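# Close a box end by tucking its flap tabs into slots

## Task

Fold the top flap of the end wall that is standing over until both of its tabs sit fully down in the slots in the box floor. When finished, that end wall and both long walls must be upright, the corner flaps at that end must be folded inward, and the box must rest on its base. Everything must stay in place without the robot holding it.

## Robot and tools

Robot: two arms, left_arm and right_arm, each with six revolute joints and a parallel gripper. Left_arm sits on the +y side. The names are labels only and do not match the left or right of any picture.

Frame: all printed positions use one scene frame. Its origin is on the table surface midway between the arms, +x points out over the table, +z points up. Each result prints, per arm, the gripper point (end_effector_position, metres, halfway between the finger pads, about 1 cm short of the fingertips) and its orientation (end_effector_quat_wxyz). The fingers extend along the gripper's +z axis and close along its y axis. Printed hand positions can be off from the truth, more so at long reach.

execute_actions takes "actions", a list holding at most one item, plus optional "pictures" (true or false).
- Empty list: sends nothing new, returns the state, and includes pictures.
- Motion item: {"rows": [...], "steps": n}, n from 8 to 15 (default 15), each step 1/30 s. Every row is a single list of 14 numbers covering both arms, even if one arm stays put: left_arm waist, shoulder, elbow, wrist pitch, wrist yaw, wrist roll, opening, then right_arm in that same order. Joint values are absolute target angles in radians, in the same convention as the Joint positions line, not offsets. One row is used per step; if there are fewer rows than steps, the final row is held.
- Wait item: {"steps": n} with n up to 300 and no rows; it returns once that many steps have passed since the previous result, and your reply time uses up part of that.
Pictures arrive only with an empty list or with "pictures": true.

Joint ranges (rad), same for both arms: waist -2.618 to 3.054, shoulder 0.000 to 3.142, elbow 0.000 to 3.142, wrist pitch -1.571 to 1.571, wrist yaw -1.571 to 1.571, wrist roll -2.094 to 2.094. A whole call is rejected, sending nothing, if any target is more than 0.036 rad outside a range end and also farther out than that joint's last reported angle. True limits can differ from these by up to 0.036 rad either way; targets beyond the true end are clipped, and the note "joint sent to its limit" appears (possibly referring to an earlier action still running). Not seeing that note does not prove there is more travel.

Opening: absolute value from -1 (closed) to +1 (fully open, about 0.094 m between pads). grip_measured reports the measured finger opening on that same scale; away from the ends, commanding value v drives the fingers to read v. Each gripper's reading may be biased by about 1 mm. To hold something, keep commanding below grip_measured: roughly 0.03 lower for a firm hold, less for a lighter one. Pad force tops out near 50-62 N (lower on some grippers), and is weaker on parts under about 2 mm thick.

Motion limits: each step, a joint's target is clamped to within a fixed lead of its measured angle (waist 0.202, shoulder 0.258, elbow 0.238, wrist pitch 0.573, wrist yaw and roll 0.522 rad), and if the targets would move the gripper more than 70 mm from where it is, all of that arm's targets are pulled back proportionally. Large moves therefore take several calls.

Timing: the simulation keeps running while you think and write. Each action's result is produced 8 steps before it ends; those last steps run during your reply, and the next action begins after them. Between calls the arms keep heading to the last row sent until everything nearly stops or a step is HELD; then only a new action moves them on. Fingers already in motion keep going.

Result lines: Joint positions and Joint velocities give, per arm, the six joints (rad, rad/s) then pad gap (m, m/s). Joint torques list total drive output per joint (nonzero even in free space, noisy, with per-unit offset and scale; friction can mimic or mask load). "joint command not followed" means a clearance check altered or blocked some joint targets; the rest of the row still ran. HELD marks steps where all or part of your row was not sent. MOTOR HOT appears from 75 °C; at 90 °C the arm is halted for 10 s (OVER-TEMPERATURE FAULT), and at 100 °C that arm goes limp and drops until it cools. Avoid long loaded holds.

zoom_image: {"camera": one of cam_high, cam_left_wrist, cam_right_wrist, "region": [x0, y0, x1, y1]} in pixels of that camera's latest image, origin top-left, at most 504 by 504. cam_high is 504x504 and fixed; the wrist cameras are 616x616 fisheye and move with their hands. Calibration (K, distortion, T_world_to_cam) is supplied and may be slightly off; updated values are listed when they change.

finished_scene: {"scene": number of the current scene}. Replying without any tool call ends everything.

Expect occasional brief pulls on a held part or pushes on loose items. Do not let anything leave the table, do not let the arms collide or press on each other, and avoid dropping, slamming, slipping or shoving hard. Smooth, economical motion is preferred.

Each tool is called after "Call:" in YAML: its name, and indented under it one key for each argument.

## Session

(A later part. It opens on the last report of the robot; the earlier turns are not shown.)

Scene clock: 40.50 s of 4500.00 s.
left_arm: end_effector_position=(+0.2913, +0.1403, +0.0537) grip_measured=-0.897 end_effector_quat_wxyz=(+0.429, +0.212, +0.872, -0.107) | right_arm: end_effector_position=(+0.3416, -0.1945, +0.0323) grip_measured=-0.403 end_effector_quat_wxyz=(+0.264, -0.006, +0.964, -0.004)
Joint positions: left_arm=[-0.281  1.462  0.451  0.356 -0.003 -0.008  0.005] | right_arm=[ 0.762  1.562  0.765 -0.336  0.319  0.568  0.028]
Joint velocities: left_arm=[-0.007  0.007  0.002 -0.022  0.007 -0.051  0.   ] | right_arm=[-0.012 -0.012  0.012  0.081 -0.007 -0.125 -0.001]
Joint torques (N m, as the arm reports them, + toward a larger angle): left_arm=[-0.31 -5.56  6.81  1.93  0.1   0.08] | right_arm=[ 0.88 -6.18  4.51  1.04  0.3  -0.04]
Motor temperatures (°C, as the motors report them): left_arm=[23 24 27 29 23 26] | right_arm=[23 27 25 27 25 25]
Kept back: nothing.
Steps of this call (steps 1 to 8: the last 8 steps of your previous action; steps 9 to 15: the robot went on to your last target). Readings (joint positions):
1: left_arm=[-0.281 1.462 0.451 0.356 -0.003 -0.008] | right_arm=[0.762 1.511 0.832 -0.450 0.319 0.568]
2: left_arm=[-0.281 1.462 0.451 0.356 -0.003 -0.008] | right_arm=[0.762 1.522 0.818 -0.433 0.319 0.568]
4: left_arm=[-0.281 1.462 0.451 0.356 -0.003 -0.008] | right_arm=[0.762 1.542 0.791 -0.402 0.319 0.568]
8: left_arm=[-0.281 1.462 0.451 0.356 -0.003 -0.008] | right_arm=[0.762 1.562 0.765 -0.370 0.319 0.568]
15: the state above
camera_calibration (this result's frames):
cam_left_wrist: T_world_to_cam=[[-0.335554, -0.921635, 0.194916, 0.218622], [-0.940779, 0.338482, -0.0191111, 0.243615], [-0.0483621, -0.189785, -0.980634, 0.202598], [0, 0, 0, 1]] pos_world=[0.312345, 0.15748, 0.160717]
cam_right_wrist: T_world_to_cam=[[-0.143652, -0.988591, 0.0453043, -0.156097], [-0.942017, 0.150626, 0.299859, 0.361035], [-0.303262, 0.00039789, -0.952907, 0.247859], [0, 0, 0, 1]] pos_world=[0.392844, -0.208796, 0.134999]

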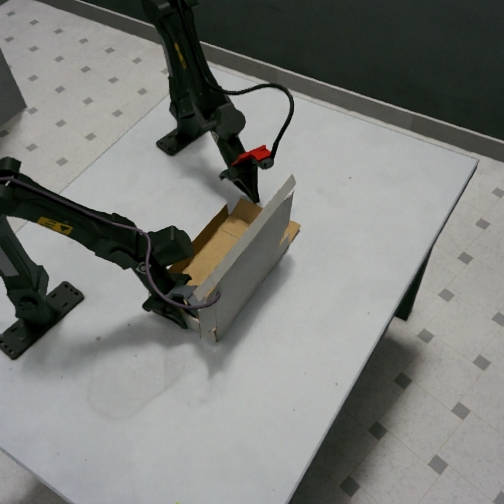

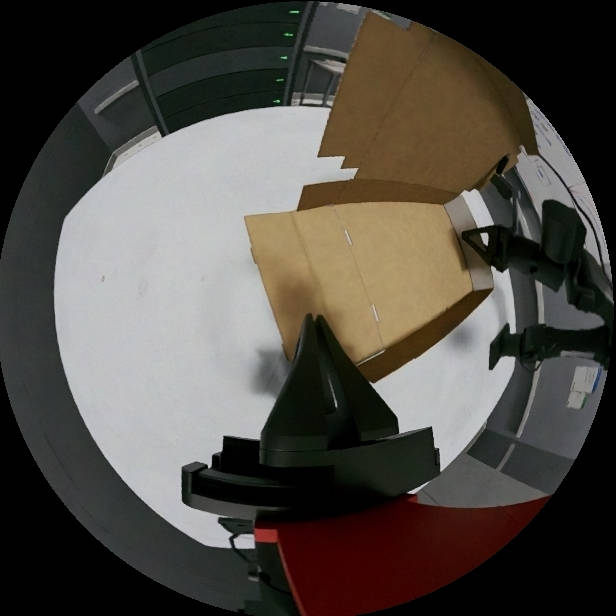

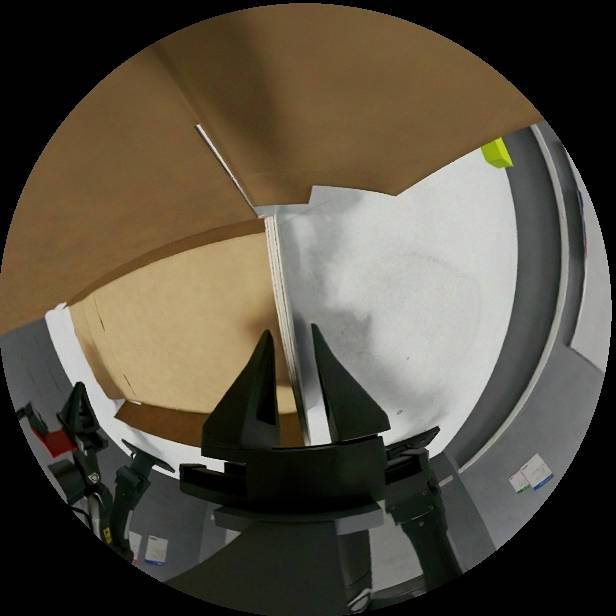

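Call:
execute_actions:
  actions:
    - {"rows": [[-0.285,1.44,0.48,0.377,0,0,-0.9,0.762,1.567,0.75,-0.325,0.32,0.568,-0.5],[-0.285,1.44,0.48,0.377,0,0,-0.9,0.762,1.567,0.75,-0.325,0.32,0.568,-0.6],[-0.285,1.44,0.48,0.377,0,0,-0.9,0.762,1.567,0.75,-0.325,0.32,0.568,-0.68],[-0.285,1.44,0.48,0.377,0,0,-0.9,0.762,1.567,0.75,-0.325,0.32,0.568,-0.75],[-0.285,1.44,0.48,0.377,0,0,-0.9,0.762,1.567,0.75,-0.325,0.32,0.568,-0.8],[-0.285,1.44,0.48,0.377,0,0,-0.9,0.762,1.567,0.75,-0.325,0.32,0.568,-0.84],[-0.285,1.44,0.48,0.377,0,0,-0.9,0.762,1.567,0.75,-0.325,0.32,0.568,-0.88],[-0.285,1.44,0.48,0.377,0,0,-0.9,0.762,1.567,0.75,-0.325,0.32,0.568,-0.91],[-0.285,1.44,0.48,0.377,0,0,-0.9,0.762,1.567,0.75,-0.325,0.32,0.568,-0.92],[-0.285,1.44,0.48,0.377,0,0,-0.9,0.762,1.573,0.743,-0.33,0.32,0.568,-0.92],[-0.285,1.44,0.48,0.377,0,0,-0.9,0.762,1.579,0.736,-0.335,0.32,0.568,-0.92],[-0.285,1.44,0.48,0.377,0,0,-0.9,0.762,1.585,0.729,-0.34,0.32,0.568,-0.92],[-0.285,1.44,0.48,0.377,0,0,-0.9,0.762,1.591,0.722,-0.345,0.32,0.568,-0.92],[-0.285,1.44,0.48,0.377,0,0,-0.9,0.762,1.597,0.715,-0.35,0.32,0.568,-0.92],[-0.285,1.44,0.48,0.377,0,0,-0.9,0.762,1.603,0.708,-0.355,0.32,0.568,-0.92]], "steps": 15}

Call:
execute_actions:
  actions:
    - {"steps": 13}
  pictures: true

Call:
zoom_image:
  camera: "cam_left_wrist"
  region: [435, 195, 485, 245]

Scene clock: 41.50 s of 4500.00 s.
left_arm: end_effector_position=(+0.2913, +0.1403, +0.0537) grip_measured=-0.897 end_effector_quat_wxyz=(+0.429, +0.212, +0.872, -0.107) | right_arm: end_effector_position=(+0.3430, -0.1934, +0.0331) grip_measured=-0.858 end_effector_quat_wxyz=(+0.267, -0.005, +0.964, -0.002)
Joint positions: left_arm=[-0.281  1.462  0.451  0.356 -0.003 -0.008  0.005] | right_arm=[ 0.762  1.562  0.765 -0.328  0.318  0.568  0.007]
Joint velocities: left_arm=[ 0.002  0.007 -0.002 -0.051  0.037  0.066  0.   ] | right_arm=[-0.007  0.007 -0.007 -0.007 -0.037  0.037 -0.039]
Joint torques (N m, as the arm reports them, + toward a larger angle): left_arm=[-0.29 -5.45  6.89  1.92  0.08  0.12] | right_arm=[ 0.   -6.15  4.54  1.04  0.2   0.02]
Motor temperatures (°C, as the motors report them): left_arm=[23 24 27 29 23 26] | right_arm=[23 27 25 27 25 25]
Steps of this call (steps 1 to 15: the robot went on to your last target; steps 16 to 23: nothing new was sent; steps 24 to 30: the first 7 steps of this action). Readings (joint positions):
24: left_arm=[-0.281 1.462 0.451 0.356 -0.003 -0.008] | right_arm=[0.762 1.562 0.765 -0.328 0.318 0.568]
25: left_arm=[-0.281 1.462 0.451 0.356 -0.003 -0.008] | right_arm=[0.762 1.562 0.765 -0.328 0.318 0.568]
27: left_arm=[-0.281 1.462 0.451 0.356 -0.003 -0.008] | right_arm=[0.762 1.562 0.765 -0.328 0.318 0.568]
30: the state above

Scene clock: 41.93 s of 4500.00 s.
left_arm: end_effector_position=(+0.2913, +0.1403, +0.0537) grip_measured=-0.897 end_effector_quat_wxyz=(+0.429, +0.212, +0.872, -0.107) | right_arm: end_effector_position=(+0.3430, -0.1927, +0.0318) grip_measured=-0.910 end_effector_quat_wxyz=(+0.268, -0.003, +0.963, +0.002)
Joint positions: left_arm=[-0.281  1.462  0.451  0.356 -0.003 -0.008  0.005] | right_arm=[ 0.762  1.563  0.759 -0.316  0.315  0.573  0.004]
Joint velocities: left_arm=[ 0.002 -0.012 -0.012 -0.022 -0.051  0.051  0.001] | right_arm=[-0.002  0.002  0.002  0.051 -0.11  -0.007 -0.   ]
Joint torques (N m, as the arm reports them, + toward a larger angle): left_arm=[-0.24 -5.51  6.91  1.94  0.09  0.09] | right_arm=[-0.04 -3.13  2.07  0.72  0.22 -0.04]
Motor temperatures (°C, as the motors report them): left_arm=[23 24 27 29 23 26] | right_arm=[23 27 25 27 25 25]
Kept back: nothing.
Steps of this call (steps 1 to 8: the last 8 steps of your previous action; steps 9 to 13: the robot went on to your last target). Readings (joint positions):
1: left_arm=[-0.281 1.462 0.451 0.356 -0.003 -0.008] | right_arm=[0.762 1.562 0.765 -0.328 0.318 0.568]
2: left_arm=[-0.281 1.462 0.451 0.356 -0.003 -0.008] | right_arm=[0.762 1.562 0.765 -0.326 0.317 0.571]
4: left_arm=[-0.281 1.462 0.451 0.356 -0.003 -0.008] | right_arm=[0.762 1.562 0.765 -0.323 0.315 0.572]
8: left_arm=[-0.281 1.462 0.451 0.356 -0.003 -0.008] | right_arm=[0.762 1.563 0.759 -0.318 0.315 0.573]
13: the state above
camera_calibration (this result's frames):
cam_left_wrist: T_world_to_cam=[[-0.335554, -0.921635, 0.194916, 0.218622], [-0.940779, 0.338482, -0.0191111, 0.243615], [-0.0483621, -0.189785, -0.980634, 0.202598], [0, 0, 0, 1]] pos_world=[0.312345, 0.15748, 0.160717]
cam_right_wrist: T_world_to_cam=[[-0.146221, -0.988748, 0.0315756, -0.152767], [-0.944027, 0.149006, 0.294296, 0.362745], [-0.295689, 0.013224, -0.955193, 0.247717], [0, 0, 0, 1]] pos_world=[0.39335, -0.208374, 0.134687]

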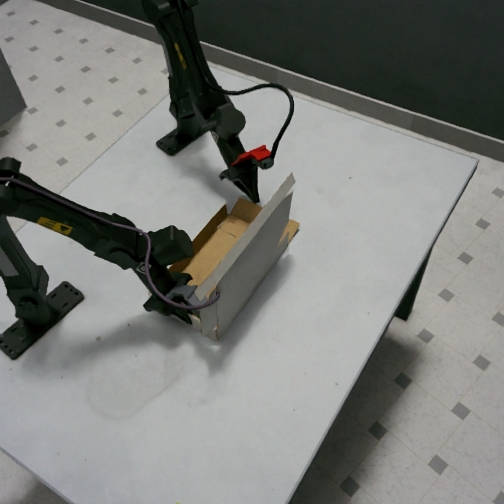

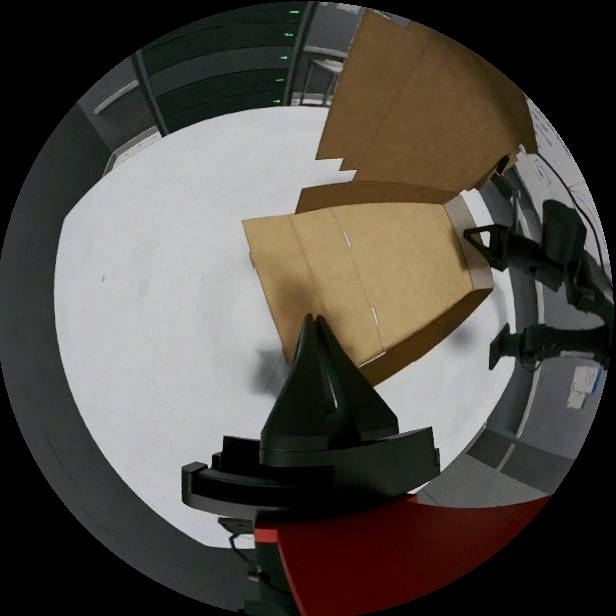

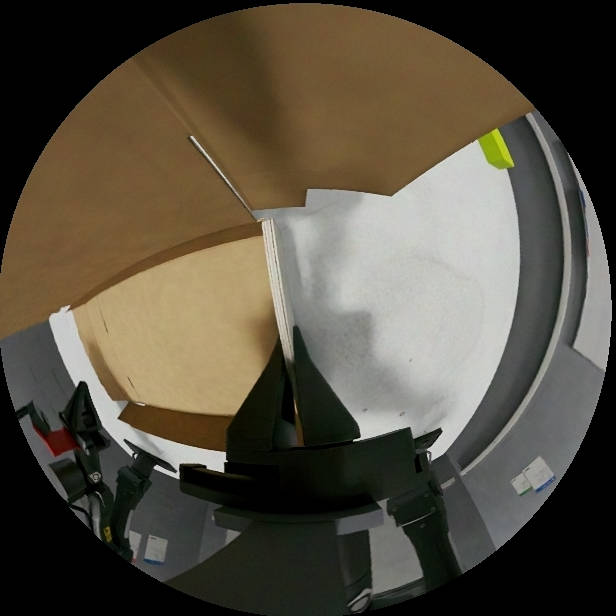

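Region (435, 195, 485, 245) of cam_left_wrist's 616x616 image, scaled by 10.080, with more detail than that image has.

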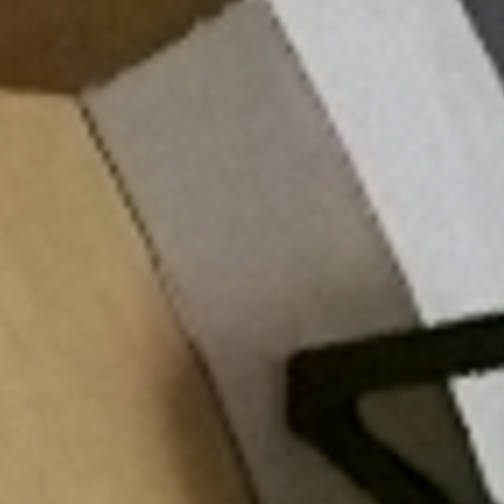

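Call:
execute_actions:
  actions:
    - {"rows": [[-0.285,1.44,0.48,0.377,0,0,-0.9,0.762,1.59,0.72,-0.34,0.32,0.568,-0.92],[-0.285,1.44,0.48,0.377,0,0,-0.9,0.762,1.58,0.733,-0.33,0.32,0.568,-0.9],[-0.285,1.44,0.48,0.377,0,0,-0.9,0.762,1.575,0.74,-0.32,0.32,0.568,-0.86],[-0.285,1.44,0.48,0.377,0,0,-0.9,0.762,1.575,0.74,-0.32,0.32,0.568,-0.8],[-0.285,1.44,0.48,0.377,0,0,-0.9,0.762,1.575,0.74,-0.32,0.32,0.568,-0.72],[-0.285,1.44,0.48,0.377,0,0,-0.9,0.762,1.57,0.75,-0.32,0.32,0.568,-0.62],[-0.285,1.44,0.48,0.377,0,0,-0.9,0.762,1.56,0.765,-0.33,0.32,0.568,-0.5],[-0.285,1.44,0.48,0.377,0,0,-0.9,0.762,1.545,0.785,-0.36,0.32,0.568,-0.4],[-0.285,1.44,0.48,0.377,0,0,-0.9,0.762,1.53,0.81,-0.40,0.32,0.568,-0.4],[-0.285,1.44,0.48,0.377,0,0,-0.9,0.762,1.515,0.835,-0.44,0.32,0.568,-0.4],[-0.285,1.44,0.48,0.377,0,0,-0.9,0.762,1.50,0.86,-0.48,0.32,0.568,-0.4],[-0.285,1.44,0.48,0.377,0,0,-0.9,0.762,1.485,0.885,-0.52,0.32,0.568,-0.4],[-0.285,1.44,0.48,0.377,0,0,-0.9,0.762,1.47,0.91,-0.56,0.32,0.568,-0.4],[-0.285,1.44,0.48,0.377,0,0,-0.9,0.762,1.455,0.93,-0.6,0.32,0.568,-0.4],[-0.285,1.44,0.48,0.377,0,0,-0.9,0.762,1.44,0.945,-0.63,0.32,0.568,-0.4]], "steps": 15}

Call:
execute_actions:
  actions:
    - {"steps": 20}
  pictures: true

Call:
zoom_image:
  camera: "cam_left_wrist"
  region: [435, 195, 485, 245]

Call:
zoom_image:
  camera: "cam_left_wrist"
  region: [450, 245, 500, 295]

Scene clock: 43.07 s of 4500.00 s.
left_arm: end_effector_position=(+0.2913, +0.1403, +0.0537) grip_measured=-0.897 end_effector_quat_wxyz=(+0.429, +0.212, +0.872, -0.107) | right_arm: end_effector_position=(+0.3437, -0.1923, +0.0320) grip_measured=-0.560 end_effector_quat_wxyz=(+0.270, -0.003, +0.963, +0.002)
Joint positions: left_arm=[-0.281  1.462  0.451  0.356 -0.003 -0.008  0.005] | right_arm=[ 0.762  1.564  0.759 -0.312  0.316  0.573  0.021]
Joint velocities: left_arm=[-0.002  0.002 -0.007 -0.022  0.007  0.022 -0.001] | right_arm=[ 0.007  0.002  0.017 -0.037 -0.007 -0.022  0.117]
Joint torques (N m, as the arm reports them, + toward a larger angle): left_arm=[-0.15 -5.65  6.64  1.94  0.    0.06] | right_arm=[-0.04 -7.    5.89  0.89  0.22 -0.04]
Motor temperatures (°C, as the motors report them): left_arm=[23 24 27 29 23 26] | right_arm=[23 27 25 27 25 25]
Steps of this call (steps 1 to 27: the robot went on to your last target; steps 28 to 34: the first 7 steps of this action). Readings (joint positions):
28: left_arm=[-0.281 1.462 0.451 0.356 -0.003 -0.008] | right_arm=[0.762 1.563 0.759 -0.315 0.315 0.573]
29: left_arm=[-0.281 1.462 0.451 0.356 -0.003 -0.008] | right_arm=[0.762 1.563 0.759 -0.314 0.315 0.573]
31: left_arm=[-0.281 1.462 0.451 0.356 -0.003 -0.008] | right_arm=[0.762 1.564 0.759 -0.311 0.316 0.573]
34: the state above

Scene clock: 43.73 s of 4500.00 s.
left_arm: end_effector_position=(+0.2913, +0.1403, +0.0537) grip_measured=-0.897 end_effector_quat_wxyz=(+0.429, +0.212, +0.872, -0.107) | right_arm: end_effector_position=(+0.3434, -0.1922, +0.0995) grip_measured=-0.403 end_effector_quat_wxyz=(+0.273, -0.002, +0.962, +0.006)
Joint positions: left_arm=[-0.281  1.462  0.451  0.356 -0.003 -0.008  0.005] | right_arm=[ 0.762  1.44   0.934 -0.601  0.314  0.573  0.028]
Joint velocities: left_arm=[-0.002 -0.002 -0.007 -0.051 -0.037 -0.037  0.001] | right_arm=[-0.007 -0.007 -0.002 -0.11  -0.037 -0.007  0.   ]
Joint torques (N m, as the arm reports them, + toward a larger angle): left_arm=[-0.33 -5.49  6.87  1.89  0.05  0.1 ] | right_arm=[-0.05 -6.14  6.88  0.9   0.24 -0.03]
Motor temperatures (°C, as the motors report them): left_arm=[23 24 27 29 23 26] | right_arm=[23 27 25 27 25 25]
Kept back: nothing.
Steps of this call (steps 1 to 8: the last 8 steps of your previous action; steps 9 to 20: the robot went on to your last target). Readings (joint positions):
1: left_arm=[-0.281 1.462 0.451 0.356 -0.003 -0.008] | right_arm=[0.762 1.564 0.759 -0.315 0.316 0.573]
2: left_arm=[-0.281 1.462 0.451 0.356 -0.003 -0.008] | right_arm=[0.762 1.563 0.762 -0.327 0.315 0.573]
4: left_arm=[-0.281 1.462 0.451 0.356 -0.003 -0.008] | right_arm=[0.762 1.552 0.784 -0.378 0.315 0.573]
8: left_arm=[-0.281 1.462 0.451 0.356 -0.003 -0.008] | right_arm=[0.762 1.494 0.878 -0.496 0.314 0.573]
20: the state above
camera_calibration (this result's frames):
cam_left_wrist: T_world_to_cam=[[-0.335554, -0.921635, 0.194916, 0.218622], [-0.940779, 0.338482, -0.0191111, 0.243615], [-0.0483621, -0.189785, -0.980634, 0.202598], [0, 0, 0, 1]] pos_world=[0.312345, 0.15748, 0.160717]
cam_right_wrist: T_world_to_cam=[[-0.146159, -0.989027, 0.0215379, -0.153381], [-0.947036, 0.14618, 0.285926, 0.344516], [-0.285937, 0.0213935, -0.958009, 0.311048], [0, 0, 0, 1]] pos_world=[0.392792, -0.208714, 0.202784]

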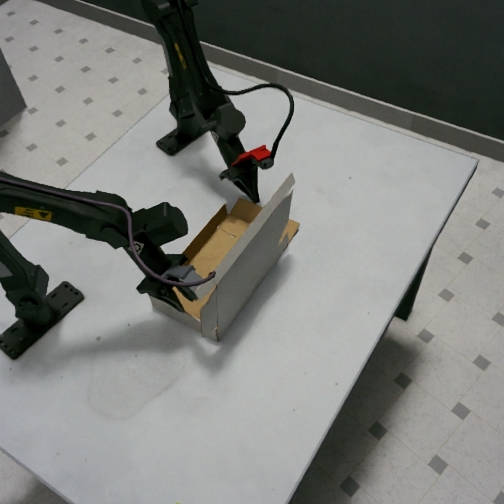

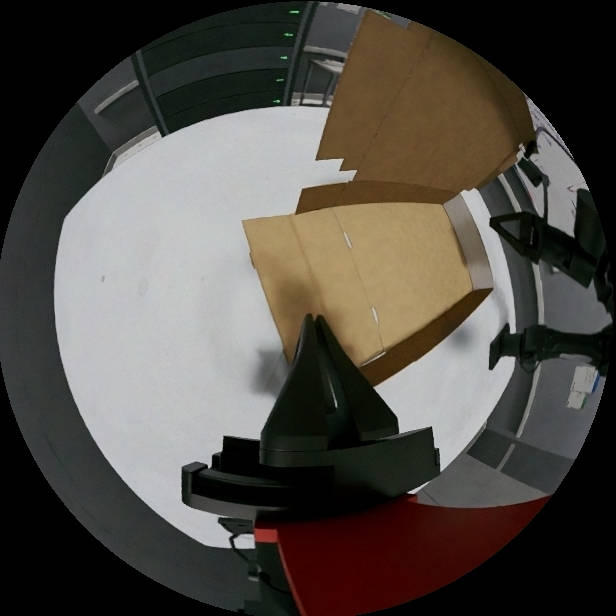

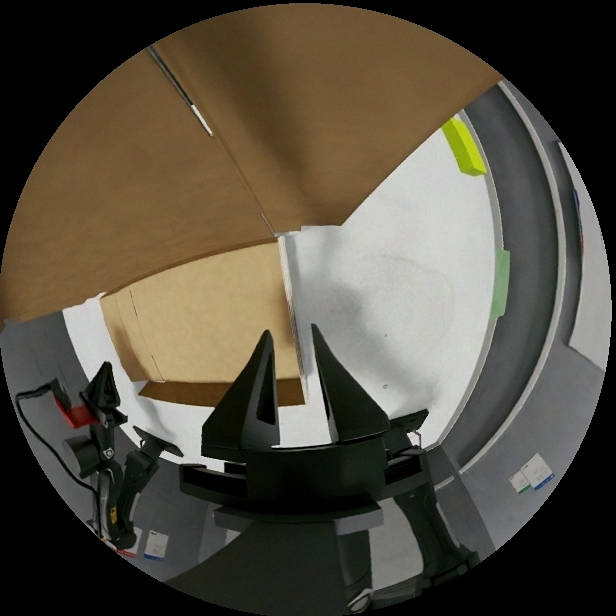

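Region (435, 195, 485, 245) of cam_left_wrist's 616x616 image, scaled by 10.080, with more detail than that image has.

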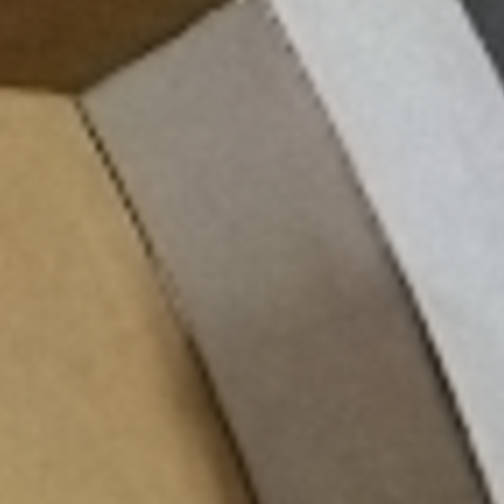

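Region (450, 245, 500, 295) of cam_left_wrist's 616x616 image, scaled by 10.080, with more detail than that image has.

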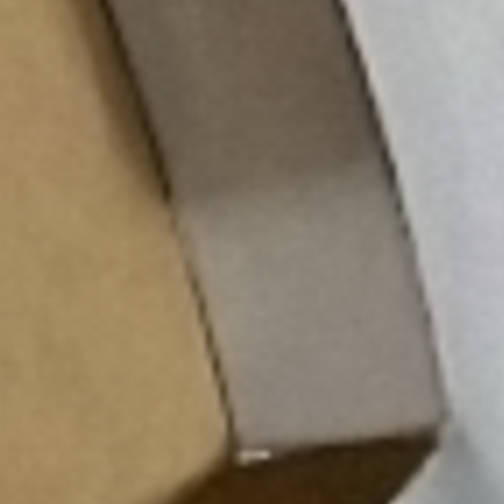

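Call:
finished_scene:
  scene: 1

The scene is finished: the task was done.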